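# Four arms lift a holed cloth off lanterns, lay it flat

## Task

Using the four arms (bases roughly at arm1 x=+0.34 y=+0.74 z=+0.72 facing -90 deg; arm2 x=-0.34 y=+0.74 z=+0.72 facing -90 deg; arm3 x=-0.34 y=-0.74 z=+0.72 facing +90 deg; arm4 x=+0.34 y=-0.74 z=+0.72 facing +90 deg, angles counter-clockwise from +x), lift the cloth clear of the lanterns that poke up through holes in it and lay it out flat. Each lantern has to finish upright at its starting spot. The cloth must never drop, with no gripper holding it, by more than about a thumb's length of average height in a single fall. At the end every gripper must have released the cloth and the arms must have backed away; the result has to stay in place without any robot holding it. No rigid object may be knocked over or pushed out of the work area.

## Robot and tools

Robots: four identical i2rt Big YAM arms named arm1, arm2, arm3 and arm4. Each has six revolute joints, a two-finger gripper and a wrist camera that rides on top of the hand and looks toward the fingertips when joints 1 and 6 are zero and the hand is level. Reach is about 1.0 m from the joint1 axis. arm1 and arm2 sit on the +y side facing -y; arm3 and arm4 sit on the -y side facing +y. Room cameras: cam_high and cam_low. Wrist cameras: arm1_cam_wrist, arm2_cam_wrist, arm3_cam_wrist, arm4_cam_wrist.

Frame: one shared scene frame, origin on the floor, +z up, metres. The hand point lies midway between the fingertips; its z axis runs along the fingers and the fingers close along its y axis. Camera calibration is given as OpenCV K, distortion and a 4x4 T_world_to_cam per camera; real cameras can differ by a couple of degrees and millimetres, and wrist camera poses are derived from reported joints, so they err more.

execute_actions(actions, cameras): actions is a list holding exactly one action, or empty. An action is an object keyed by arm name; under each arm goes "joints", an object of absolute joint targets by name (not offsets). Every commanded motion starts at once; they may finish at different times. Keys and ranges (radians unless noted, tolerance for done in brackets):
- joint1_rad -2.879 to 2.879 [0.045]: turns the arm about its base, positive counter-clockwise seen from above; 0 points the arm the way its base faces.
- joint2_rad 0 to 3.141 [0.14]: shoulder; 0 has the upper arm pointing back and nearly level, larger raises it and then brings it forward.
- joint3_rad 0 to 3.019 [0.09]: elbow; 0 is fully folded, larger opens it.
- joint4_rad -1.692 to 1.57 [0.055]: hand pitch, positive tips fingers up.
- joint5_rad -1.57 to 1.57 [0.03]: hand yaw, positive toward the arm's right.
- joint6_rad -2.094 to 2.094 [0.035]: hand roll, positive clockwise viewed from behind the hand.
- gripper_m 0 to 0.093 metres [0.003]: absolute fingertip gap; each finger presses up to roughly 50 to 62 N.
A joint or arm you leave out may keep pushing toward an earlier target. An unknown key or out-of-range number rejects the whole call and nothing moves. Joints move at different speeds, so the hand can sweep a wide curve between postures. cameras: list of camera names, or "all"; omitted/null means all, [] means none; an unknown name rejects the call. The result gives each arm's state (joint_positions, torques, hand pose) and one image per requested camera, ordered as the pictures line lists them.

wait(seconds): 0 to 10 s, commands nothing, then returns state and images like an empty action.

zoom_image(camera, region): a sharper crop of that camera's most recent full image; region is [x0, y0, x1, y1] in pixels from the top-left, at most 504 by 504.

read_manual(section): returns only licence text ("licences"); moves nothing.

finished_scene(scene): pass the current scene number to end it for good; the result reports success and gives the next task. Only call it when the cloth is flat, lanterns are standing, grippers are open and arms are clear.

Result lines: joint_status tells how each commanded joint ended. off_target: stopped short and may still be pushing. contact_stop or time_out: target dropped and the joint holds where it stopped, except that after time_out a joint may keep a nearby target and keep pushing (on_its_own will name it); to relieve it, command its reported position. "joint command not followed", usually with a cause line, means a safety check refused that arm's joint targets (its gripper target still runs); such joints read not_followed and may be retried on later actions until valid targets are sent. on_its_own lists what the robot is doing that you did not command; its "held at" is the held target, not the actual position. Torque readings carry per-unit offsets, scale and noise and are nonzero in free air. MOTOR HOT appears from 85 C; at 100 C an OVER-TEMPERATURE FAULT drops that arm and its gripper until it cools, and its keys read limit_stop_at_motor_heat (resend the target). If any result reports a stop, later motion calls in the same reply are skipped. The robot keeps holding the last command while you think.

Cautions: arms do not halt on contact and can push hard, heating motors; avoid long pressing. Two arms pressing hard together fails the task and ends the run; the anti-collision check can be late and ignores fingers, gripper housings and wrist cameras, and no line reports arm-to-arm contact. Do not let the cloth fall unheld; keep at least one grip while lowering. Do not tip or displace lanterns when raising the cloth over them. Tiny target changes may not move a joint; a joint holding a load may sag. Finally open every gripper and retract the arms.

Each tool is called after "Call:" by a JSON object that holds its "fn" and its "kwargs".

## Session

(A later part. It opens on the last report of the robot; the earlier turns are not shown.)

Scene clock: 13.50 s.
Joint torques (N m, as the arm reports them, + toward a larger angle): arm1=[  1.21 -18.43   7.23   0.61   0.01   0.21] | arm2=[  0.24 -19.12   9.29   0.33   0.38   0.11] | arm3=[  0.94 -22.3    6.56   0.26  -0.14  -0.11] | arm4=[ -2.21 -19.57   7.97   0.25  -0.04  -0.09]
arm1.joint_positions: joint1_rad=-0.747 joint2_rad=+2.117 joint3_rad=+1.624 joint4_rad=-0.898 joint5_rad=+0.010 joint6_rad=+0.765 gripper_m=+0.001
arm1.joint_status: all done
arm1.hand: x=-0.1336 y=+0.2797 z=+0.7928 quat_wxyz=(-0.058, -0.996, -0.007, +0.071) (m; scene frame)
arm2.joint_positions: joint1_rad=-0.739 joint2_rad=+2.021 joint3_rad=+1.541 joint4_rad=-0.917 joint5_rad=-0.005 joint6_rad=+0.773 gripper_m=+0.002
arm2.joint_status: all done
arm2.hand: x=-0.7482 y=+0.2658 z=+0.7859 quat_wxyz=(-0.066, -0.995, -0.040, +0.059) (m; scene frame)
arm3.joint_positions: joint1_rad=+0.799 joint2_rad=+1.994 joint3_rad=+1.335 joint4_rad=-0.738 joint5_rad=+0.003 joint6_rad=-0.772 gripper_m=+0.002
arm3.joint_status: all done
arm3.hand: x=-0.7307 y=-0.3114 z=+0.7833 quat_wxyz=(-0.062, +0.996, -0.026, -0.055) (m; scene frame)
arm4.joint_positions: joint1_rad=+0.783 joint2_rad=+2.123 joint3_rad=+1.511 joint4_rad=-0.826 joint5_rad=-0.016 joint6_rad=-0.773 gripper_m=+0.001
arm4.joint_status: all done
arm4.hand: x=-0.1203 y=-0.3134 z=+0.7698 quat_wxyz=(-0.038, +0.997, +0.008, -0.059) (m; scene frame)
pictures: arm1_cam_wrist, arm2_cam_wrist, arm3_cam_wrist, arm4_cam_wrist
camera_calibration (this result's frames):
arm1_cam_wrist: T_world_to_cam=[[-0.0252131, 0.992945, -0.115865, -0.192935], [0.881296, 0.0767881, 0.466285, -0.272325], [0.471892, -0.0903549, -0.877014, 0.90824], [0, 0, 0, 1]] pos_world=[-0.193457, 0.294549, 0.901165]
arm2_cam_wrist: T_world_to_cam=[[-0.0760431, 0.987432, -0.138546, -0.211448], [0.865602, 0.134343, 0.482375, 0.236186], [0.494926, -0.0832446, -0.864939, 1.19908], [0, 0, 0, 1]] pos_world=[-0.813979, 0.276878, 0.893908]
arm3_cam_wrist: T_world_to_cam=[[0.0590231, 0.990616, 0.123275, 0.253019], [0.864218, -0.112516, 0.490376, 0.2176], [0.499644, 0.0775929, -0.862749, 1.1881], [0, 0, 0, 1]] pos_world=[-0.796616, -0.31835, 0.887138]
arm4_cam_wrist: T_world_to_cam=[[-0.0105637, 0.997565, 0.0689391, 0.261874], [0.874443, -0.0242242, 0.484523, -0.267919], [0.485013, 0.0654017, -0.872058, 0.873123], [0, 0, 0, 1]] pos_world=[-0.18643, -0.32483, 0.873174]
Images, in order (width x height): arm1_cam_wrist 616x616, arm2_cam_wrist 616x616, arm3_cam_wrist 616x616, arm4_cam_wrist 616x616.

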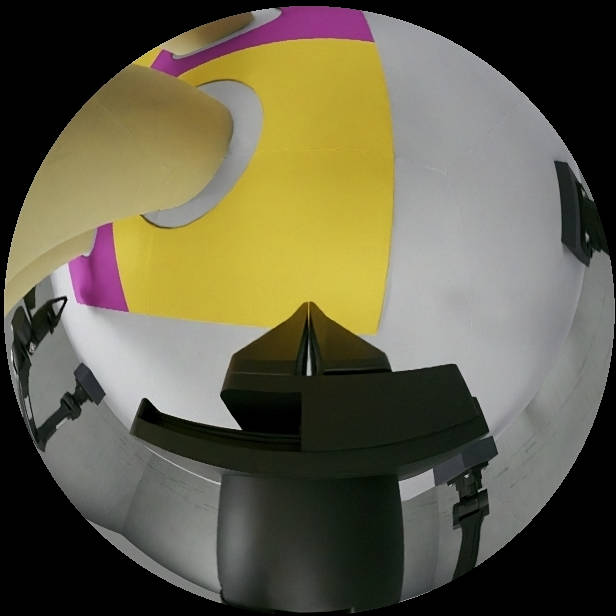

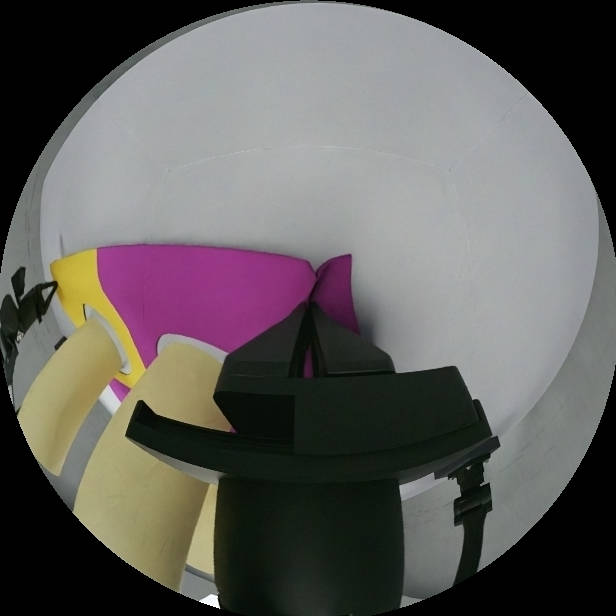

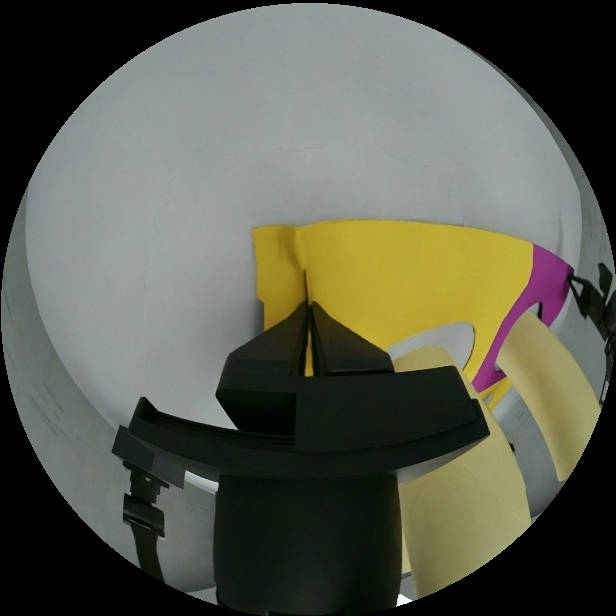

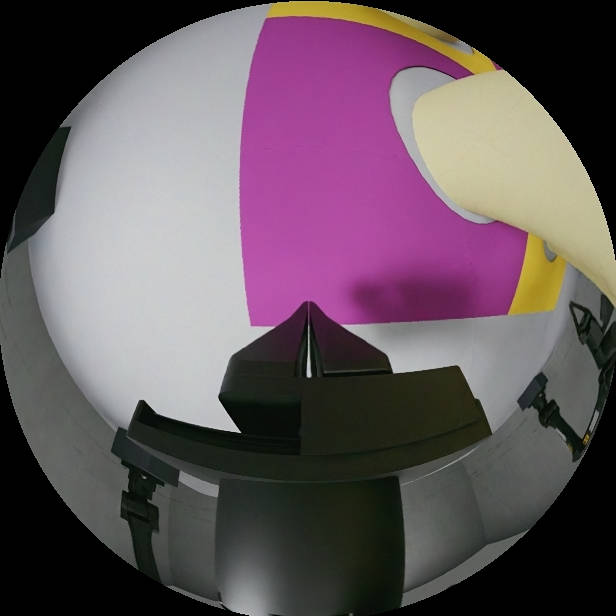

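Call:
{"fn": "execute_actions", "kwargs": {"actions": [{"arm1":{"joints":{"joint6_rad":-0.78,"gripper_m":0.05}},"arm4":{"joints":{"joint6_rad":0.78,"gripper_m":0.05}}}], "cameras": []}}

Call:
{"fn": "execute_actions", "kwargs": {"actions": [{"arm1":{"joints":{"joint2_rad":2.32,"joint3_rad":1.59}},"arm4":{"joints":{"joint2_rad":2.30,"joint3_rad":1.49}}}], "cameras": []}}

Call:
{"fn": "execute_actions", "kwargs": {"actions": [{"arm1":{"joints":{"gripper_m":0}},"arm4":{"joints":{"gripper_m":0}}}], "cameras": []}}

Call:
{"fn": "execute_actions", "kwargs": {"actions": [{"arm1":{"joints":{"joint2_rad":2.12}},"arm4":{"joints":{"joint2_rad":2.08}}}], "cameras": ["arm1_cam_wrist","arm4_cam_wrist","cam_high"]}}

Scene clock: 15.93 s.
Joint torques (N m, as the arm reports them, + toward a larger angle): arm1=[  1.51 -18.84   7.36   0.58  -0.11  -0.06] | arm2=[  0.29 -19.57   9.17   0.34   0.38   0.12] | arm3=[  0.7  -22.46   6.55   0.3   -0.14  -0.11] | arm4=[ -2.18 -19.45   7.96   0.26   0.11   0.02]
arm1.joint_positions: joint1_rad=-0.747 joint2_rad=+2.117 joint3_rad=+1.624 joint4_rad=-0.898 joint5_rad=+0.010 joint6_rad=-0.764 gripper_m=+0.050
arm1.joint_status: all done
arm1.hand: x=-0.1336 y=+0.2797 z=+0.7928 quat_wxyz=(+0.007, -0.714, -0.694, +0.091) (m; scene frame)
arm2.joint_positions: joint1_rad=-0.739 joint2_rad=+2.021 joint3_rad=+1.541 joint4_rad=-0.917 joint5_rad=-0.005 joint6_rad=+0.773 gripper_m=+0.002
arm2.joint_status: not commanded
arm2.hand: x=-0.7482 y=+0.2658 z=+0.7859 quat_wxyz=(-0.066, -0.995, -0.040, +0.059) (m; scene frame)
arm3.joint_positions: joint1_rad=+0.799 joint2_rad=+1.994 joint3_rad=+1.335 joint4_rad=-0.738 joint5_rad=+0.003 joint6_rad=-0.772 gripper_m=+0.002
arm3.joint_status: not commanded
arm3.hand: x=-0.7307 y=-0.3114 z=+0.7833 quat_wxyz=(-0.062, +0.996, -0.026, -0.055) (m; scene frame)
arm4.joint_positions: joint1_rad=+0.783 joint2_rad=+2.123 joint3_rad=+1.511 joint4_rad=-0.826 joint5_rad=-0.016 joint6_rad=+0.772 gripper_m=+0.050
arm4.joint_status: all done
arm4.hand: x=-0.1203 y=-0.3134 z=+0.7698 quat_wxyz=(+0.014, +0.720, -0.690, -0.069) (m; scene frame)
pictures: none
No camera images: the call's "cameras" was empty. Leave "cameras" out to get every camera's image.

Scene clock: 17.07 s.
Joint torques (N m, as the arm reports them, + toward a larger angle): arm1=[  1.42 -13.06   4.15   0.41   0.16  -0.04] | arm2=[  0.27 -19.42   9.17   0.33   0.38   0.12] | arm3=[  0.88 -22.51   6.63   0.3   -0.15  -0.12] | arm4=[ -2.2  -10.96   4.7    0.1    0.01   0.01]
arm1.joint_positions: joint1_rad=-0.747 joint2_rad=+2.218 joint3_rad=+1.629 joint4_rad=-0.900 joint5_rad=+0.003 joint6_rad=-0.765 gripper_m=+0.050
arm1.joint_status: all done
arm1.hand: x=-0.1228 y=+0.2894 z=+0.7312 quat_wxyz=(+0.004, -0.716, -0.697, +0.043) (m; scene frame)
arm2.joint_positions: joint1_rad=-0.739 joint2_rad=+2.021 joint3_rad=+1.541 joint4_rad=-0.917 joint5_rad=-0.005 joint6_rad=+0.773 gripper_m=+0.002
arm2.joint_status: not commanded
arm2.hand: x=-0.7482 y=+0.2658 z=+0.7859 quat_wxyz=(-0.066, -0.995, -0.040, +0.059) (m; scene frame)
arm3.joint_positions: joint1_rad=+0.799 joint2_rad=+1.994 joint3_rad=+1.335 joint4_rad=-0.738 joint5_rad=+0.003 joint6_rad=-0.772 gripper_m=+0.002
arm3.joint_status: not commanded
arm3.hand: x=-0.7307 y=-0.3114 z=+0.7833 quat_wxyz=(-0.062, +0.996, -0.026, -0.055) (m; scene frame)
arm4.joint_positions: joint1_rad=+0.784 joint2_rad=+2.203 joint3_rad=+1.518 joint4_rad=-0.824 joint5_rad=-0.014 joint6_rad=+0.773 gripper_m=+0.050
arm4.joint_status: all done
arm4.hand: x=-0.1116 y=-0.3221 z=+0.7243 quat_wxyz=(+0.013, +0.721, -0.692, -0.033) (m; scene frame)
pictures: none
No camera images: the call's "cameras" was empty. Leave "cameras" out to get every camera's image.

Scene clock: 17.67 s.
Joint torques (N m, as the arm reports them, + toward a larger angle): arm1=[ -0.03 -12.77   4.4    0.57   0.26  -0.05] | arm2=[  0.23 -19.52   9.2    0.34   0.38   0.11] | arm3=[  1.35 -22.38   6.62   0.26  -0.14  -0.12] | arm4=[ -2.17 -10.86   4.64  -0.06   0.14   0.01]
arm1.joint_positions: joint1_rad=-0.732 joint2_rad=+2.217 joint3_rad=+1.625 joint4_rad=-0.904 joint5_rad=+0.000 joint6_rad=-0.765 gripper_m=+0.002
arm1.joint_status: all done
arm1.hand: x=-0.1136 y=+0.2844 z=+0.7299 quat_wxyz=(+0.002, -0.710, -0.703, +0.039) (m; scene frame)
arm2.joint_positions: joint1_rad=-0.739 joint2_rad=+2.021 joint3_rad=+1.541 joint4_rad=-0.917 joint5_rad=-0.005 joint6_rad=+0.773 gripper_m=+0.002
arm2.joint_status: not commanded
arm2.hand: x=-0.7482 y=+0.2658 z=+0.7859 quat_wxyz=(-0.066, -0.995, -0.040, +0.059) (m; scene frame)
arm3.joint_positions: joint1_rad=+0.799 joint2_rad=+1.994 joint3_rad=+1.335 joint4_rad=-0.738 joint5_rad=+0.003 joint6_rad=-0.772 gripper_m=+0.002
arm3.joint_status: not commanded
arm3.hand: x=-0.7307 y=-0.3114 z=+0.7833 quat_wxyz=(-0.062, +0.996, -0.026, -0.055) (m; scene frame)
arm4.joint_positions: joint1_rad=+0.783 joint2_rad=+2.204 joint3_rad=+1.518 joint4_rad=-0.819 joint5_rad=-0.017 joint6_rad=+0.774 gripper_m=+0.003
arm4.joint_status: gripper_m off_target (ended at +0.003, target +0.000)
arm4.hand: x=-0.1127 y=-0.3210 z=+0.7242 quat_wxyz=(+0.014, +0.720, -0.693, -0.036) (m; scene frame)
pictures: none
No camera images: the call's "cameras" was empty. Leave "cameras" out to get every camera's image.

Scene clock: 18.80 s.
Joint torques (N m, as the arm reports them, + toward a larger angle): arm1=[  0.4  -18.07   7.06   0.8    0.15  -0.05] | arm2=[  0.26 -19.05   9.18   0.33   0.38   0.12] | arm3=[  0.99 -22.4    6.58   0.3   -0.15  -0.11] | arm4=[ -2.22 -18.52   7.63   0.09   0.14   0.  ]
arm1.joint_positions: joint1_rad=-0.732 joint2_rad=+2.098 joint3_rad=+1.598 joint4_rad=-0.904 joint5_rad=+0.002 joint6_rad=-0.765 gripper_m=+0.002
arm1.joint_status: all done
arm1.hand: x=-0.1190 y=+0.2791 z=+0.7945 quat_wxyz=(+0.003, -0.708, -0.701, +0.085) (m; scene frame)
arm2.joint_positions: joint1_rad=-0.739 joint2_rad=+2.021 joint3_rad=+1.541 joint4_rad=-0.917 joint5_rad=-0.005 joint6_rad=+0.773 gripper_m=+0.002
arm2.joint_status: not commanded
arm2.hand: x=-0.7482 y=+0.2658 z=+0.7859 quat_wxyz=(-0.066, -0.995, -0.040, +0.059) (m; scene frame)
arm3.joint_positions: joint1_rad=+0.798 joint2_rad=+1.994 joint3_rad=+1.335 joint4_rad=-0.738 joint5_rad=+0.003 joint6_rad=-0.772 gripper_m=+0.002
arm3.joint_status: not commanded
arm3.hand: x=-0.7303 y=-0.3110 z=+0.7833 quat_wxyz=(-0.062, +0.996, -0.026, -0.055) (m; scene frame)
arm4.joint_positions: joint1_rad=+0.783 joint2_rad=+2.086 joint3_rad=+1.487 joint4_rad=-0.819 joint5_rad=-0.017 joint6_rad=+0.774 gripper_m=+0.003
arm4.joint_status: all done
arm4.hand: x=-0.1178 y=-0.3153 z=+0.7839 quat_wxyz=(+0.014, +0.719, -0.691, -0.079) (m; scene frame)
pictures: arm1_cam_wrist, arm4_cam_wrist, cam_high
camera_calibration (this result's frames):
arm1_cam_wrist: T_world_to_cam=[[-0.992422, 0.0159596, 0.121833, -0.222997], [0.0739186, 0.86959, 0.48821, -0.620711], [-0.0981534, 0.493516, -0.86418, 0.661848], [0, 0, 0, 1]] pos_world=[-0.110463, 0.21669, 0.902162]
arm4_cam_wrist: T_world_to_cam=[[0.989461, 0.0435662, -0.13809, 0.242123], [0.10779, -0.858398, 0.501532, -0.643632], [-0.096686, -0.511131, -0.854047, 0.619864], [0, 0, 0, 1]] pos_world=[-0.110262, -0.246208, 0.88563]
Images, in order (width x height): arm1_cam_wrist 616x616, arm4_cam_wrist 616x616, cam_high 896x504.

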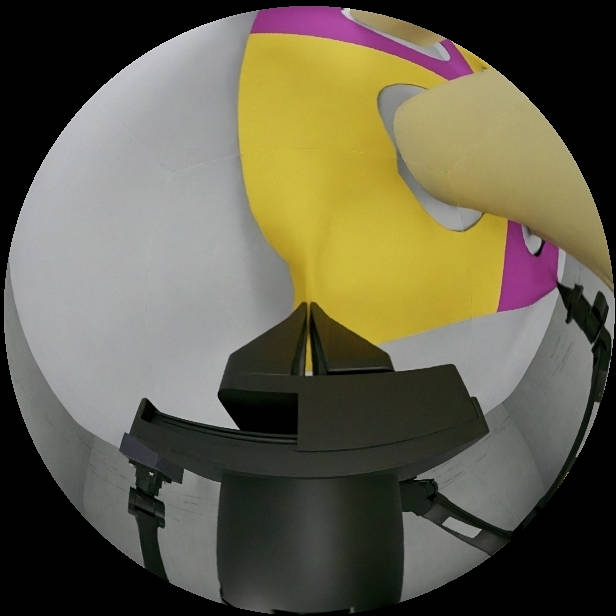

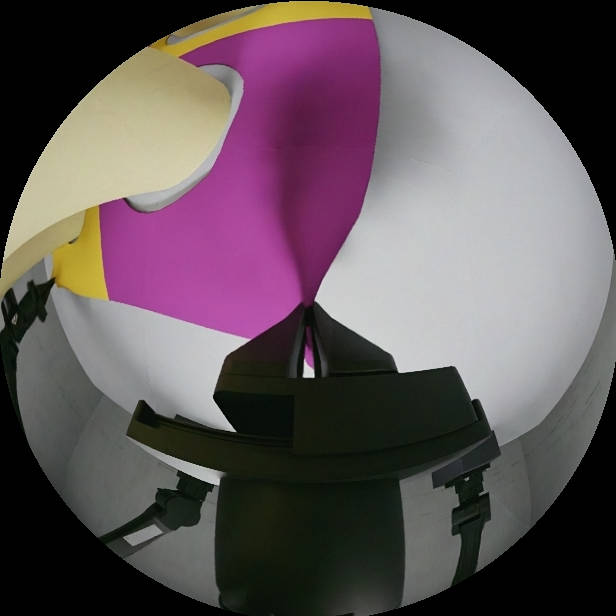

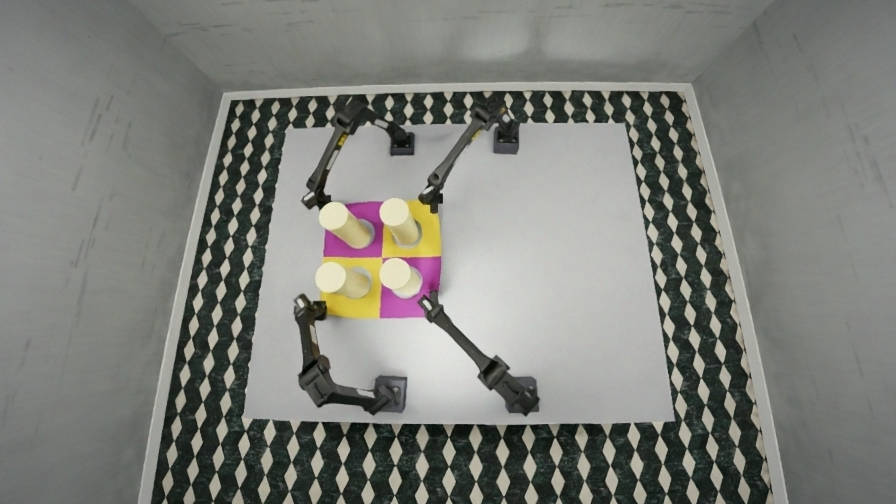

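Call:
{"fn": "execute_actions", "kwargs": {"actions": [{"arm1":{"joints":{"joint2_rad":1.748,"joint3_rad":1.41,"joint4_rad":-0.645}},"arm2":{"joints":{"joint2_rad":1.661,"joint3_rad":1.40,"joint4_rad":-0.721}},"arm3":{"joints":{"joint2_rad":1.59,"joint3_rad":1.158,"joint4_rad":-0.548}},"arm4":{"joints":{"joint2_rad":1.703,"joint3_rad":1.31,"joint4_rad":-0.587}}}], "cameras": []}}

Call:
{"fn": "execute_actions", "kwargs": {"actions": [{"arm1":{"joints":{"joint2_rad":1.607,"joint3_rad":1.573,"joint4_rad":-0.796}},"arm2":{"joints":{"joint2_rad":1.545,"joint3_rad":1.6,"joint4_rad":-0.884}},"arm3":{"joints":{"joint2_rad":1.42,"joint3_rad":1.318,"joint4_rad":-0.728}},"arm4":{"joints":{"joint2_rad":1.545,"joint3_rad":1.461,"joint4_rad":-0.746}}}], "cameras": ["cam_low"]}}

Call:
{"fn": "execute_actions", "kwargs": {"actions": [{"arm1":{"joints":{"joint2_rad":1.579,"joint3_rad":1.895,"joint4_rad":-0.993}},"arm2":{"joints":{"joint2_rad":1.553,"joint3_rad":1.97,"joint4_rad":-1.093}},"arm3":{"joints":{"joint2_rad":1.371,"joint3_rad":1.62,"joint4_rad":-0.926}},"arm4":{"joints":{"joint2_rad":1.5,"joint3_rad":1.765,"joint4_rad":-0.94}}}], "cameras": ["cam_low","cam_high"]}}

Scene clock: 21.20 s.
Joint torques (N m, as the arm reports them, + toward a larger angle): arm1=[  0.51 -16.05   8.34   1.8    0.16  -0.02] | arm2=[  0.13 -17.03  11.94   1.69   0.36   0.09] | arm3=[  1.8  -14.44   8.71   1.59  -0.27  -0.08] | arm4=[ -1.85 -14.18   9.32   1.21   0.02  -0.02]
arm1.joint_positions: joint1_rad=-0.732 joint2_rad=+1.742 joint3_rad=+1.414 joint4_rad=-0.658 joint5_rad=+0.003 joint6_rad=-0.765 gripper_m=+0.002
arm1.joint_status: all done
arm1.hand: x=-0.1205 y=+0.2765 z=+0.9607 quat_wxyz=(+0.000, -0.680, -0.673, +0.290) (m; scene frame)
arm2.joint_positions: joint1_rad=-0.734 joint2_rad=+1.666 joint3_rad=+1.387 joint4_rad=-0.730 joint5_rad=-0.005 joint6_rad=+0.773 gripper_m=+0.002
arm2.joint_status: all done
arm2.hand: x=-0.7418 y=+0.2682 z=+0.9505 quat_wxyz=(-0.205, -0.959, -0.042, +0.189) (m; scene frame)
arm3.joint_positions: joint1_rad=+0.788 joint2_rad=+1.574 joint3_rad=+1.155 joint4_rad=-0.562 joint5_rad=+0.007 joint6_rad=-0.772 gripper_m=+0.002
arm3.joint_status: all done
arm3.hand: x=-0.7221 y=-0.3113 z=+0.9609 quat_wxyz=(-0.211, +0.957, -0.030, -0.195) (m; scene frame)
arm4.joint_positions: joint1_rad=+0.780 joint2_rad=+1.701 joint3_rad=+1.303 joint4_rad=-0.602 joint5_rad=-0.014 joint6_rad=+0.774 gripper_m=+0.003
arm4.joint_status: all done
arm4.hand: x=-0.1161 y=-0.3109 z=+0.9576 quat_wxyz=(+0.014, +0.690, -0.665, -0.284) (m; scene frame)
pictures: none
No camera images: the call's "cameras" was empty. Leave "cameras" out to get every camera's image.

Scene clock: 22.53 s.
Joint torques (N m, as the arm reports them, + toward a larger angle): arm1=[  0.13 -13.82  11.34   0.68   0.15  -0.02] | arm2=[ -0.29 -15.03  13.89   1.26   0.38   0.08] | arm3=[  1.93 -13.14  11.84   0.62  -0.27  -0.08] | arm4=[ -1.91 -12.47  11.89   0.32   0.01  -0.03]
arm1.joint_positions: joint1_rad=-0.732 joint2_rad=+1.597 joint3_rad=+1.547 joint4_rad=-0.776 joint5_rad=+0.003 joint6_rad=-0.765 gripper_m=+0.002
arm1.joint_status: all done
arm1.hand: x=-0.1177 y=+0.2782 z=+1.1039 quat_wxyz=(-0.001, -0.662, -0.655, +0.365) (m; scene frame)
arm2.joint_positions: joint1_rad=-0.734 joint2_rad=+1.543 joint3_rad=+1.572 joint4_rad=-0.877 joint5_rad=-0.006 joint6_rad=+0.773 gripper_m=+0.002
arm2.joint_status: all done
arm2.hand: x=-0.7416 y=+0.2682 z=+1.1001 quat_wxyz=(-0.260, -0.934, -0.041, +0.241) (m; scene frame)
arm3.joint_positions: joint1_rad=+0.788 joint2_rad=+1.407 joint3_rad=+1.284 joint4_rad=-0.716 joint5_rad=+0.007 joint6_rad=-0.772 gripper_m=+0.002
arm3.joint_status: all done
arm3.hand: x=-0.7191 y=-0.3156 z=+1.0969 quat_wxyz=(-0.259, +0.935, -0.030, -0.242) (m; scene frame)
arm4.joint_positions: joint1_rad=+0.780 joint2_rad=+1.543 joint3_rad=+1.430 joint4_rad=-0.726 joint5_rad=-0.014 joint6_rad=+0.774 gripper_m=+0.003
arm4.joint_status: all done
arm4.hand: x=-0.1143 y=-0.3104 z=+1.1003 quat_wxyz=(+0.014, +0.672, -0.647, -0.360) (m; scene frame)
pictures: cam_low
Images, in order (width x height): cam_low 896x504.

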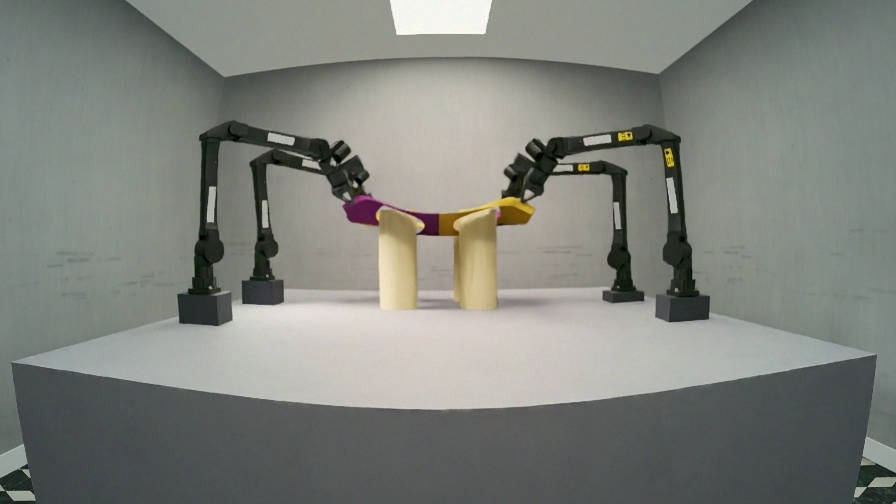

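Scene clock: 23.97 s.
Joint torques (N m, as the arm reports them, + toward a larger angle): arm1=[  0.29 -12.6   11.97   0.85   0.15  -0.01] | arm2=[ -0.28 -13.84  14.18   1.49   0.37   0.07] | arm3=[  1.88 -14.29  12.74   0.86  -0.27  -0.08] | arm4=[ -1.93 -12.46  12.82   0.42   0.    -0.03]
arm1.joint_positions: joint1_rad=-0.732 joint2_rad=+1.565 joint3_rad=+1.857 joint4_rad=-0.972 joint5_rad=+0.003 joint6_rad=-0.765 gripper_m=+0.002
arm1.joint_status: all done
arm1.hand: x=-0.1146 y=+0.2803 z=+1.2612 quat_wxyz=(-0.002, -0.641, -0.634, +0.432) (m; scene frame)
arm2.joint_positions: joint1_rad=-0.734 joint2_rad=+1.545 joint3_rad=+1.933 joint4_rad=-1.087 joint5_rad=-0.006 joint6_rad=+0.773 gripper_m=+0.002
arm2.joint_status: all done
arm2.hand: x=-0.7400 y=+0.2701 z=+1.2598 quat_wxyz=(-0.310, -0.905, -0.040, +0.288) (m; scene frame)
arm3.joint_positions: joint1_rad=+0.788 joint2_rad=+1.370 joint3_rad=+1.573 joint4_rad=-0.917 joint5_rad=+0.007 joint6_rad=-0.772 gripper_m=+0.002
arm3.joint_status: all done
arm3.hand: x=-0.7222 y=-0.3133 z=+1.2427 quat_wxyz=(-0.301, +0.911, -0.029, -0.282) (m; scene frame)
arm4.joint_positions: joint1_rad=+0.780 joint2_rad=+1.504 joint3_rad=+1.722 joint4_rad=-0.920 joint5_rad=-0.014 joint6_rad=+0.774 gripper_m=+0.003
arm4.joint_status: all done
arm4.hand: x=-0.1140 y=-0.3084 z=+1.2521 quat_wxyz=(+0.014, +0.652, -0.629, -0.423) (m; scene frame)
pictures: cam_high, cam_low
Images, in order (width x height): cam_high 896x504, cam_low 896x504.

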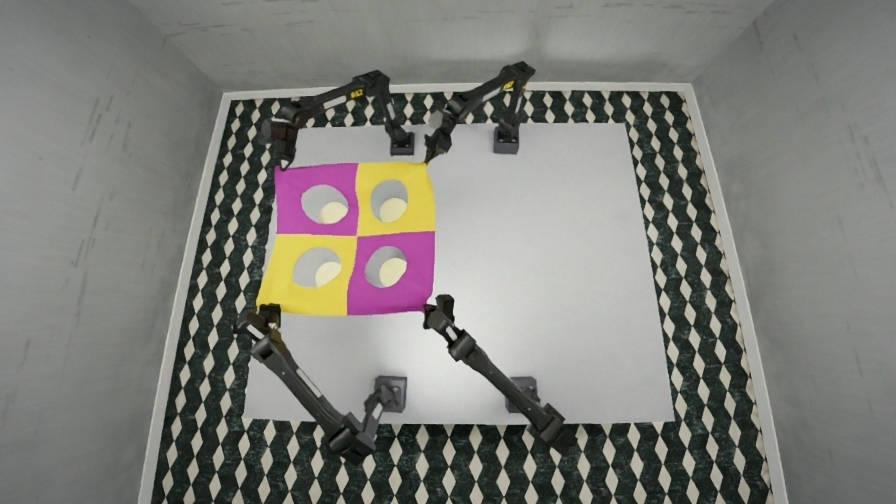

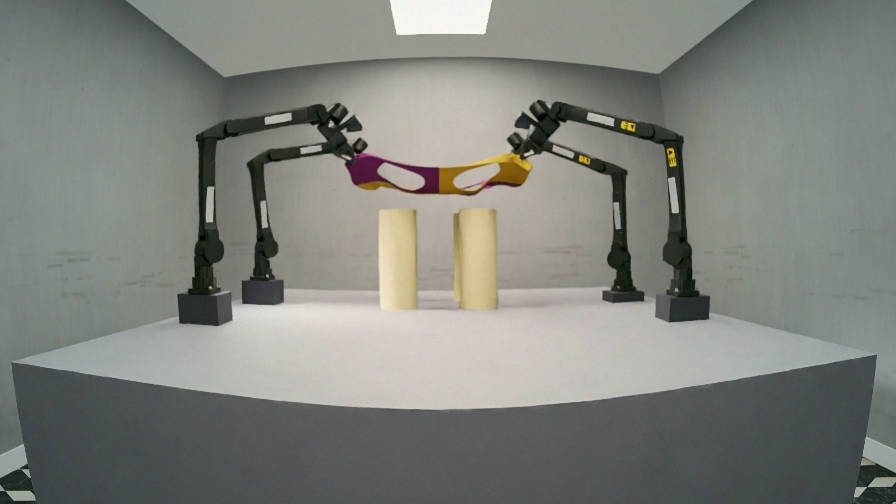

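Call:
{"fn": "execute_actions", "kwargs": {"actions": [{"arm1":{"joints":{"joint1_rad":-0.33,"joint2_rad":1.152,"joint3_rad":1.5,"joint4_rad":-1.039,"joint6_rad":-0.36}},"arm2":{"joints":{"joint1_rad":-0.30,"joint2_rad":1.206,"joint3_rad":1.64,"joint4_rad":-1.125,"joint6_rad":1.2}},"arm3":{"joints":{"joint1_rad":0.32,"joint2_rad":1.054,"joint3_rad":1.38,"joint4_rad":-1.014,"joint6_rad":-1.2}},"arm4":{"joints":{"joint1_rad":0.37,"joint2_rad":1.075,"joint3_rad":1.42,"joint4_rad":-1.034,"joint6_rad":0.36}}}], "cameras": []}}

Call:
{"fn": "execute_actions", "kwargs": {"actions": [{"arm1":{"joints":{"joint1_rad":0.214,"joint6_rad":0.18}},"arm2":{"joints":{"joint1_rad":0.238,"joint6_rad":1.7}},"arm3":{"joints":{"joint1_rad":-0.27,"joint6_rad":-1.7}},"arm4":{"joints":{"joint1_rad":-0.208,"joint6_rad":-0.22}}}], "cameras": ["cam_low"]}}

Call:
{"fn": "execute_actions", "kwargs": {"actions": [{"arm1":{"joints":{"joint1_rad":0.696,"joint2_rad":1.393,"joint3_rad":1.73,"joint4_rad":-1.008,"joint6_rad":0.66}},"arm2":{"joints":{"joint1_rad":0.678,"joint2_rad":1.531,"joint3_rad":1.975,"joint4_rad":-1.116,"joint6_rad":2.05}},"arm3":{"joints":{"joint1_rad":-0.713,"joint2_rad":1.432,"joint3_rad":1.72,"joint4_rad":-0.955,"joint6_rad":-2.05}},"arm4":{"joints":{"joint1_rad":-0.711,"joint2_rad":1.322,"joint3_rad":1.635,"joint4_rad":-0.984,"joint6_rad":-0.72}}}], "cameras": []}}

Call:
{"fn": "execute_actions", "kwargs": {"actions": [{"arm1":{"joints":{"joint2_rad":1.483,"joint3_rad":1.179,"joint4_rad":-0.596}},"arm2":{"joints":{"joint2_rad":1.558,"joint3_rad":1.351,"joint4_rad":-0.693}},"arm3":{"joints":{"joint2_rad":1.555,"joint3_rad":1.198,"joint4_rad":-0.543}},"arm4":{"joints":{"joint2_rad":1.429,"joint3_rad":1.094,"joint4_rad":-0.565}}}], "cameras": ["cam_high"]}}

Call:
{"fn": "execute_actions", "kwargs": {"actions": [{"arm1":{"joints":{"joint2_rad":1.953,"joint3_rad":1.214,"joint4_rad":-0.561}},"arm2":{"joints":{"joint2_rad":1.977,"joint3_rad":1.364,"joint4_rad":-0.687}},"arm3":{"joints":{"joint2_rad":2.036,"joint3_rad":1.277,"joint4_rad":-0.541}},"arm4":{"joints":{"joint2_rad":1.926,"joint3_rad":1.13,"joint4_rad":-0.504}}}], "cameras": ["cam_low","cam_high"]}}

Scene clock: 27.13 s.
Joint torques (N m, as the arm reports them, + toward a larger angle): arm1=[ 0.15 -7.73  8.55  0.89  0.01  0.24] | arm2=[ 0.48 -9.55 11.36  1.41  0.38  0.1 ] | arm3=[ 1.31 -6.51  9.49  1.02 -0.34 -0.1 ] | arm4=[-1.36 -6.34 10.08  0.54  0.09 -0.12]
arm1.joint_positions: joint1_rad=-0.323 joint2_rad=+1.160 joint3_rad=+1.505 joint4_rad=-1.021 joint5_rad=+0.007 joint6_rad=-0.374 gripper_m=+0.002
arm1.joint_status: all done
arm1.hand: x=+0.1626 y=+0.2882 z=+1.2752 quat_wxyz=(-0.169, -0.635, -0.639, +0.399) (m; scene frame)
arm2.joint_positions: joint1_rad=-0.297 joint2_rad=+1.211 joint3_rad=+1.632 joint4_rad=-1.119 joint5_rad=-0.006 joint6_rad=+1.189 gripper_m=+0.002
arm2.joint_status: all done
arm2.hand: x=-0.4666 y=+0.2704 z=+1.2694 quat_wxyz=(-0.402, -0.904, -0.049, +0.135) (m; scene frame)
arm3.joint_positions: joint1_rad=+0.314 joint2_rad=+1.042 joint3_rad=+1.376 joint4_rad=-1.007 joint5_rad=+0.010 joint6_rad=-1.189 gripper_m=+0.002
arm3.joint_status: all done
arm3.hand: x=-0.4516 y=-0.3109 z=+1.2776 quat_wxyz=(-0.412, +0.900, -0.055, -0.129) (m; scene frame)
arm4.joint_positions: joint1_rad=+0.367 joint2_rad=+1.087 joint3_rad=+1.409 joint4_rad=-1.017 joint5_rad=-0.017 joint6_rad=+0.367 gripper_m=+0.003
arm4.joint_status: all done
arm4.hand: x=+0.1613 y=-0.3174 z=+1.2733 quat_wxyz=(-0.155, +0.650, -0.630, -0.395) (m; scene frame)
pictures: none
No camera images: the call's "cameras" was empty. Leave "cameras" out to get every camera's image.

Scene clock: 28.73 s.
Joint torques (N m, as the arm reports them, + toward a larger angle): arm1=[ 1.33 -7.75  8.57  1.    0.04  0.17] | arm2=[ 0.91 -9.63 11.37  1.43  0.24  0.09] | arm3=[ 0.89 -6.74  9.52  0.96 -0.19 -0.09] | arm4=[-2.04 -6.32 10.1   0.54  0.05 -0.09]
arm1.joint_positions: joint1_rad=+0.210 joint2_rad=+1.160 joint3_rad=+1.505 joint4_rad=-1.021 joint5_rad=+0.008 joint6_rad=+0.166 gripper_m=+0.002
arm1.joint_status: all done
arm1.hand: x=+0.4162 y=+0.2616 z=+1.2736 quat_wxyz=(-0.348, -0.638, -0.637, +0.256) (m; scene frame)
arm2.joint_positions: joint1_rad=+0.236 joint2_rad=+1.211 joint3_rad=+1.632 joint4_rad=-1.119 joint5_rad=-0.001 joint6_rad=+1.690 gripper_m=+0.002
arm2.joint_status: all done
arm2.hand: x=-0.2100 y=+0.2681 z=+1.2690 quat_wxyz=(-0.416, -0.904, -0.063, -0.079) (m; scene frame)
arm3.joint_positions: joint1_rad=-0.271 joint2_rad=+1.047 joint3_rad=+1.376 joint4_rad=-1.007 joint5_rad=+0.005 joint6_rad=-1.689 gripper_m=+0.002
arm3.joint_status: all done
arm3.hand: x=-0.1969 y=-0.3183 z=+1.2780 quat_wxyz=(-0.420, +0.897, -0.091, +0.101) (m; scene frame)
arm4.joint_positions: joint1_rad=-0.203 joint2_rad=+1.087 joint3_rad=+1.409 joint4_rad=-1.017 joint5_rad=-0.017 joint6_rad=-0.212 gripper_m=+0.003
arm4.joint_status: all done
arm4.hand: x=+0.4165 y=-0.2874 z=+1.2703 quat_wxyz=(-0.343, +0.655, -0.628, -0.245) (m; scene frame)
pictures: cam_low
Images, in order (width x height): cam_low 896x504.

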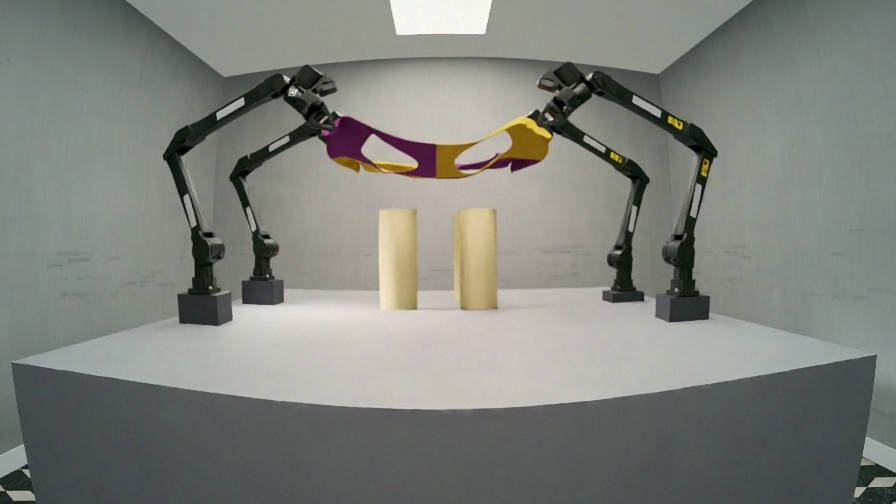

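Scene clock: 30.27 s.
Joint torques (N m, as the arm reports them, + toward a larger angle): arm1=[  0.74 -11.23  13.29   2.1    0.03   0.16] | arm2=[  0.12 -16.6   15.42   1.73   0.11   0.07] | arm3=[  1.08 -16.92  13.76   1.83  -0.01  -0.07] | arm4=[ -1.71 -11.18  13.69   1.68  -0.03  -0.06]
arm1.joint_positions: joint1_rad=+0.695 joint2_rad=+1.394 joint3_rad=+1.675 joint4_rad=-1.021 joint5_rad=+0.009 joint6_rad=+0.646 gripper_m=+0.002
arm1.joint_status: all done
arm1.hand: x=+0.6821 y=+0.2844 z=+1.2471 quat_wxyz=(-0.397, -0.646, -0.649, +0.061) (m; scene frame)
arm2.joint_positions: joint1_rad=+0.685 joint2_rad=+1.543 joint3_rad=+1.922 joint4_rad=-1.119 joint5_rad=+0.003 joint6_rad=+2.041 gripper_m=+0.002
arm2.joint_status: all done
arm2.hand: x=+0.0649 y=+0.2724 z=+1.2481 quat_wxyz=(-0.338, -0.908, -0.108, -0.222) (m; scene frame)
arm3.joint_positions: joint1_rad=-0.717 joint2_rad=+1.452 joint3_rad=+1.658 joint4_rad=-0.969 joint5_rad=-0.001 joint6_rad=-2.040 gripper_m=+0.002
arm3.joint_status: all done
arm3.hand: x=+0.0758 y=-0.3109 z=+1.2419 quat_wxyz=(-0.320, +0.908, -0.135, +0.232) (m; scene frame)
arm4.joint_positions: joint1_rad=-0.711 joint2_rad=+1.341 joint3_rad=+1.579 joint4_rad=-1.006 joint5_rad=-0.016 joint6_rad=-0.713 gripper_m=+0.003
arm4.joint_status: all done
arm4.hand: x=+0.6844 y=-0.3093 z=+1.2405 quat_wxyz=(-0.384, +0.664, -0.640, -0.044) (m; scene frame)
pictures: none
No camera images: the call's "cameras" was empty. Leave "cameras" out to get every camera's image.

Scene clock: 31.77 s.
Joint torques (N m, as the arm reports them, + toward a larger angle): arm1=[  1.13 -12.64   8.75   2.41   0.01   0.17] | arm2=[  0.16 -16.4   11.76   1.48   0.01   0.07] | arm3=[  0.36 -18.35   8.87   1.21   0.12  -0.09] | arm4=[ -1.71 -12.62   9.95   1.72  -0.05  -0.07]
arm1.joint_positions: joint1_rad=+0.695 joint2_rad=+1.488 joint3_rad=+1.179 joint4_rad=-0.621 joint5_rad=+0.009 joint6_rad=+0.646 gripper_m=+0.002
arm1.joint_status: all done
arm1.hand: x=+0.6796 y=+0.2858 z=+0.9921 quat_wxyz=(-0.309, -0.671, -0.673, +0.049) (m; scene frame)
arm2.joint_positions: joint1_rad=+0.681 joint2_rad=+1.572 joint3_rad=+1.342 joint4_rad=-0.697 joint5_rad=+0.006 joint6_rad=+2.044 gripper_m=+0.002
arm2.joint_status: all done
arm2.hand: x=+0.0584 y=+0.2743 z=+0.9863 quat_wxyz=(-0.266, -0.942, -0.108, -0.172) (m; scene frame)
arm3.joint_positions: joint1_rad=-0.710 joint2_rad=+1.576 joint3_rad=+1.195 joint4_rad=-0.549 joint5_rad=-0.006 joint6_rad=-2.042 gripper_m=+0.002
arm3.joint_status: all done
arm3.hand: x=+0.0723 y=-0.3099 z=+0.9879 quat_wxyz=(-0.258, +0.939, -0.135, +0.184) (m; scene frame)
arm4.joint_positions: joint1_rad=-0.711 joint2_rad=+1.454 joint3_rad=+1.079 joint4_rad=-0.595 joint5_rad=-0.016 joint6_rad=-0.714 gripper_m=+0.003
arm4.joint_status: all done
arm4.hand: x=+0.6749 y=-0.3185 z=+0.9788 quat_wxyz=(-0.289, +0.688, -0.664, -0.036) (m; scene frame)
pictures: cam_high
Images, in order (width x height): cam_high 896x504.

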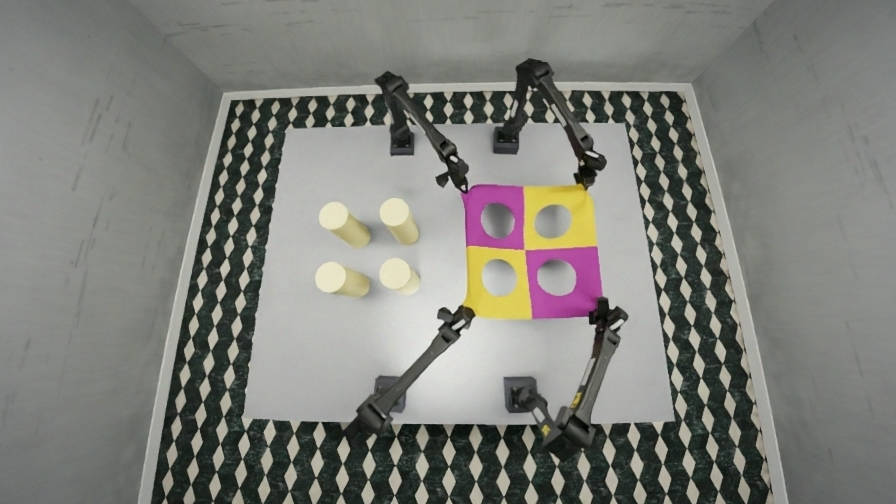

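Scene clock: 33.10 s.
Joint torques (N m, as the arm reports them, + toward a larger angle): arm1=[  0.84 -15.89   8.26   1.24   0.04   0.18] | arm2=[  1.16 -18.47   9.24   0.34  -0.14   0.08] | arm3=[ -0.24 -21.71   7.27   0.15   0.25  -0.08] | arm4=[ -1.7  -16.39   8.     0.69  -0.05  -0.09]
arm1.joint_positions: joint1_rad=+0.695 joint2_rad=+1.945 joint3_rad=+1.190 joint4_rad=-0.572 joint5_rad=+0.009 joint6_rad=+0.646 gripper_m=+0.002
arm1.joint_status: all done
arm1.hand: x=+0.6730 y=+0.2927 z=+0.7494 quat_wxyz=(-0.117, -0.701, -0.704, +0.023) (m; scene frame)
arm2.joint_positions: joint1_rad=+0.675 joint2_rad=+1.963 joint3_rad=+1.358 joint4_rad=-0.678 joint5_rad=+0.011 joint6_rad=+2.045 gripper_m=+0.002
arm2.joint_status: all done
arm2.hand: x=+0.0571 y=+0.2682 z=+0.7626 quat_wxyz=(-0.124, -0.984, -0.109, -0.074) (m; scene frame)
arm3.joint_positions: joint1_rad=-0.705 joint2_rad=+2.044 joint3_rad=+1.264 joint4_rad=-0.539 joint5_rad=-0.010 joint6_rad=-2.043 gripper_m=+0.002
arm3.joint_status: all done
arm3.hand: x=+0.0680 y=-0.3118 z=+0.7485 quat_wxyz=(-0.105, +0.982, -0.139, +0.073) (m; scene frame)
arm4.joint_positions: joint1_rad=-0.711 joint2_rad=+1.946 joint3_rad=+1.105 joint4_rad=-0.517 joint5_rad=-0.016 joint6_rad=-0.714 gripper_m=+0.003
arm4.joint_status: all done
arm4.hand: x=+0.6663 y=-0.3268 z=+0.7395 quat_wxyz=(-0.100, +0.715, -0.691, -0.020) (m; scene frame)
pictures: cam_high, cam_low
Images, in order (width x height): cam_high 896x504, cam_low 896x504.

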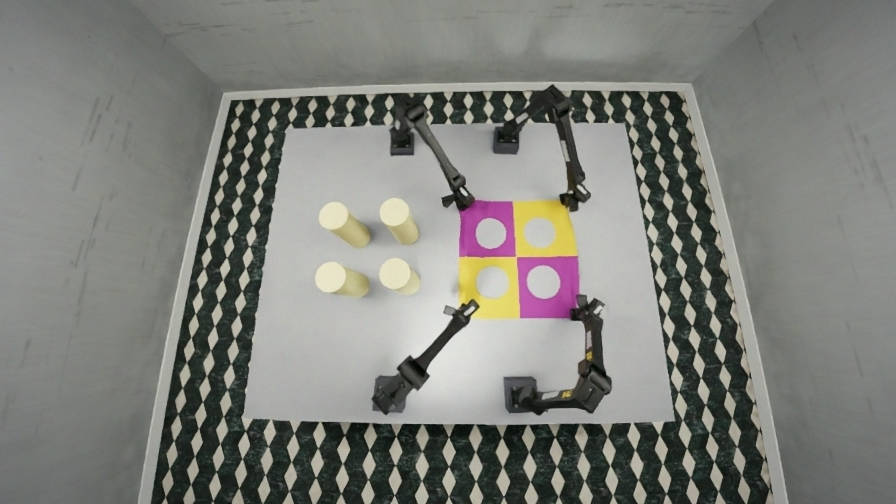

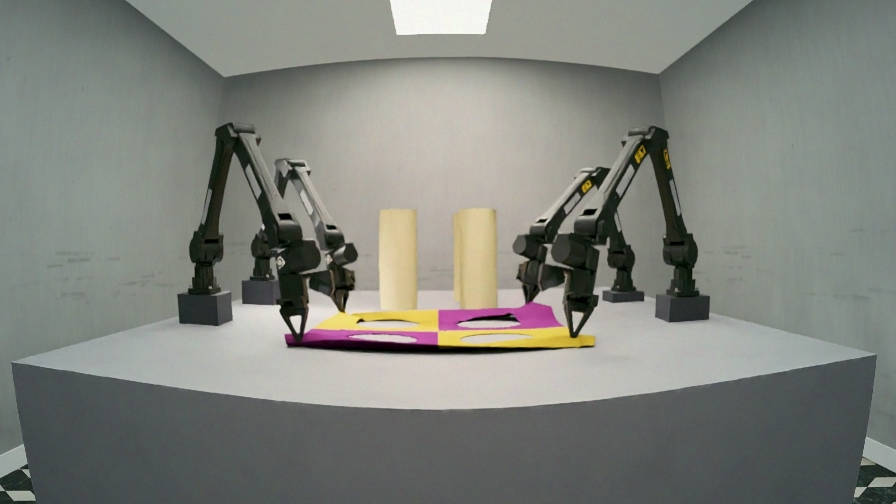

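Call:
{"fn": "execute_actions", "kwargs": {"actions": [{"arm1":{"joints":{"gripper_m":0.06}},"arm2":{"joints":{"gripper_m":0.06}},"arm3":{"joints":{"gripper_m":0.06}},"arm4":{"joints":{"gripper_m":0.06}}}], "cameras": []}}

Call:
{"fn": "execute_actions", "kwargs": {"actions": [{"arm1":{"joints":{"joint2_rad":1.2}},"arm2":{"joints":{"joint2_rad":1.2}},"arm3":{"joints":{"joint2_rad":1.2}},"arm4":{"joints":{"joint2_rad":1.2}}}], "cameras": ["cam_low","cam_high"]}}

Scene clock: 33.87 s.
Joint torques (N m, as the arm reports them, + toward a larger angle): arm1=[  1.18 -15.66   8.16   1.19   0.04   0.19] | arm2=[  0.74 -17.78   9.28   0.39   0.04   0.08] | arm3=[ -0.09 -21.42   7.41   0.14   0.09  -0.09] | arm4=[ -1.61 -16.22   8.04   0.69  -0.05  -0.09]
arm1.joint_positions: joint1_rad=+0.695 joint2_rad=+1.945 joint3_rad=+1.190 joint4_rad=-0.572 joint5_rad=+0.009 joint6_rad=+0.646 gripper_m=+0.060
arm1.joint_status: all done
arm1.hand: x=+0.6730 y=+0.2927 z=+0.7494 quat_wxyz=(-0.117, -0.701, -0.704, +0.023) (m; scene frame)
arm2.joint_positions: joint1_rad=+0.675 joint2_rad=+1.964 joint3_rad=+1.358 joint4_rad=-0.678 joint5_rad=+0.005 joint6_rad=+2.045 gripper_m=+0.060
arm2.joint_status: all done
arm2.hand: x=+0.0577 y=+0.2689 z=+0.7623 quat_wxyz=(-0.122, -0.984, -0.110, -0.076) (m; scene frame)
arm3.joint_positions: joint1_rad=-0.705 joint2_rad=+2.043 joint3_rad=+1.264 joint4_rad=-0.539 joint5_rad=-0.005 joint6_rad=-2.043 gripper_m=+0.060
arm3.joint_status: all done
arm3.hand: x=+0.0691 y=-0.3126 z=+0.7490 quat_wxyz=(-0.104, +0.982, -0.140, +0.075) (m; scene frame)
arm4.joint_positions: joint1_rad=-0.711 joint2_rad=+1.946 joint3_rad=+1.105 joint4_rad=-0.517 joint5_rad=-0.016 joint6_rad=-0.714 gripper_m=+0.060
arm4.joint_status: all done
arm4.hand: x=+0.6663 y=-0.3268 z=+0.7395 quat_wxyz=(-0.100, +0.715, -0.691, -0.020) (m; scene frame)
pictures: none
No camera images: the call's "cameras" was empty. Leave "cameras" out to get every camera's image.

Scene clock: 35.50 s.
Joint torques (N m, as the arm reports them, + toward a larger angle): arm1=[ 0.94 -7.9  11.22  2.21  0.03  0.14] | arm2=[  0.96 -10.61  12.95   1.57   0.02   0.03] | arm3=[ 0.03 -8.92 10.71  1.47  0.08 -0.04] | arm4=[-1.74 -6.88 11.63  1.55 -0.02 -0.05]
arm1.joint_positions: joint1_rad=+0.695 joint2_rad=+1.191 joint3_rad=+1.192 joint4_rad=-0.572 joint5_rad=+0.009 joint6_rad=+0.646 gripper_m=+0.060
arm1.joint_status: all done
arm1.hand: x=+0.6591 y=+0.3140 z=+1.1668 quat_wxyz=(-0.472, -0.621, -0.622, +0.071) (m; scene frame)
arm2.joint_positions: joint1_rad=+0.675 joint2_rad=+1.203 joint3_rad=+1.349 joint4_rad=-0.681 joint5_rad=+0.005 joint6_rad=+2.045 gripper_m=+0.060
arm2.joint_status: all done
arm2.hand: x=+0.0105 y=+0.3272 z=+1.1998 quat_wxyz=(-0.415, -0.863, -0.096, -0.271) (m; scene frame)
arm3.joint_positions: joint1_rad=-0.705 joint2_rad=+1.185 joint3_rad=+1.264 joint4_rad=-0.539 joint5_rad=-0.005 joint6_rad=-2.043 gripper_m=+0.060
arm3.joint_status: all done
arm3.hand: x=+0.0342 y=-0.3440 z=+1.2464 quat_wxyz=(-0.432, +0.840, -0.117, +0.306) (m; scene frame)
arm4.joint_positions: joint1_rad=-0.711 joint2_rad=+1.191 joint3_rad=+1.105 joint4_rad=-0.517 joint5_rad=-0.016 joint6_rad=-0.714 gripper_m=+0.060
arm4.joint_status: all done
arm4.hand: x=+0.6691 y=-0.3271 z=+1.1421 quat_wxyz=(-0.458, +0.639, -0.615, -0.050) (m; scene frame)
pictures: cam_high, cam_low
Images, in order (width x height): cam_high 896x504, cam_low 896x504.

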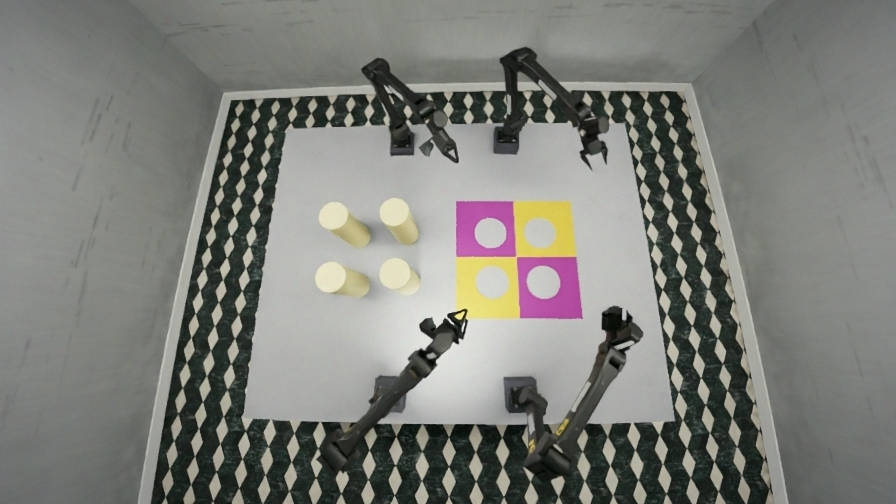

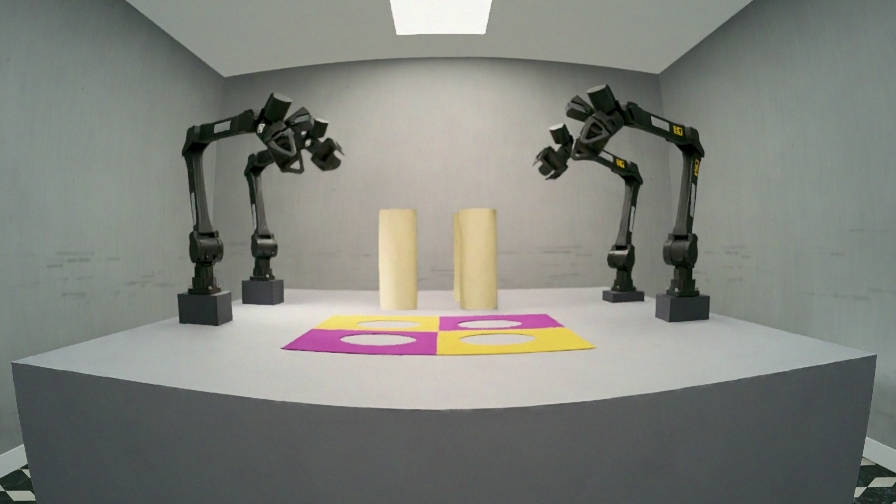

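Call:
{"fn": "finished_scene", "kwargs": {"scene": 2}}

The scene is finished: the task was done.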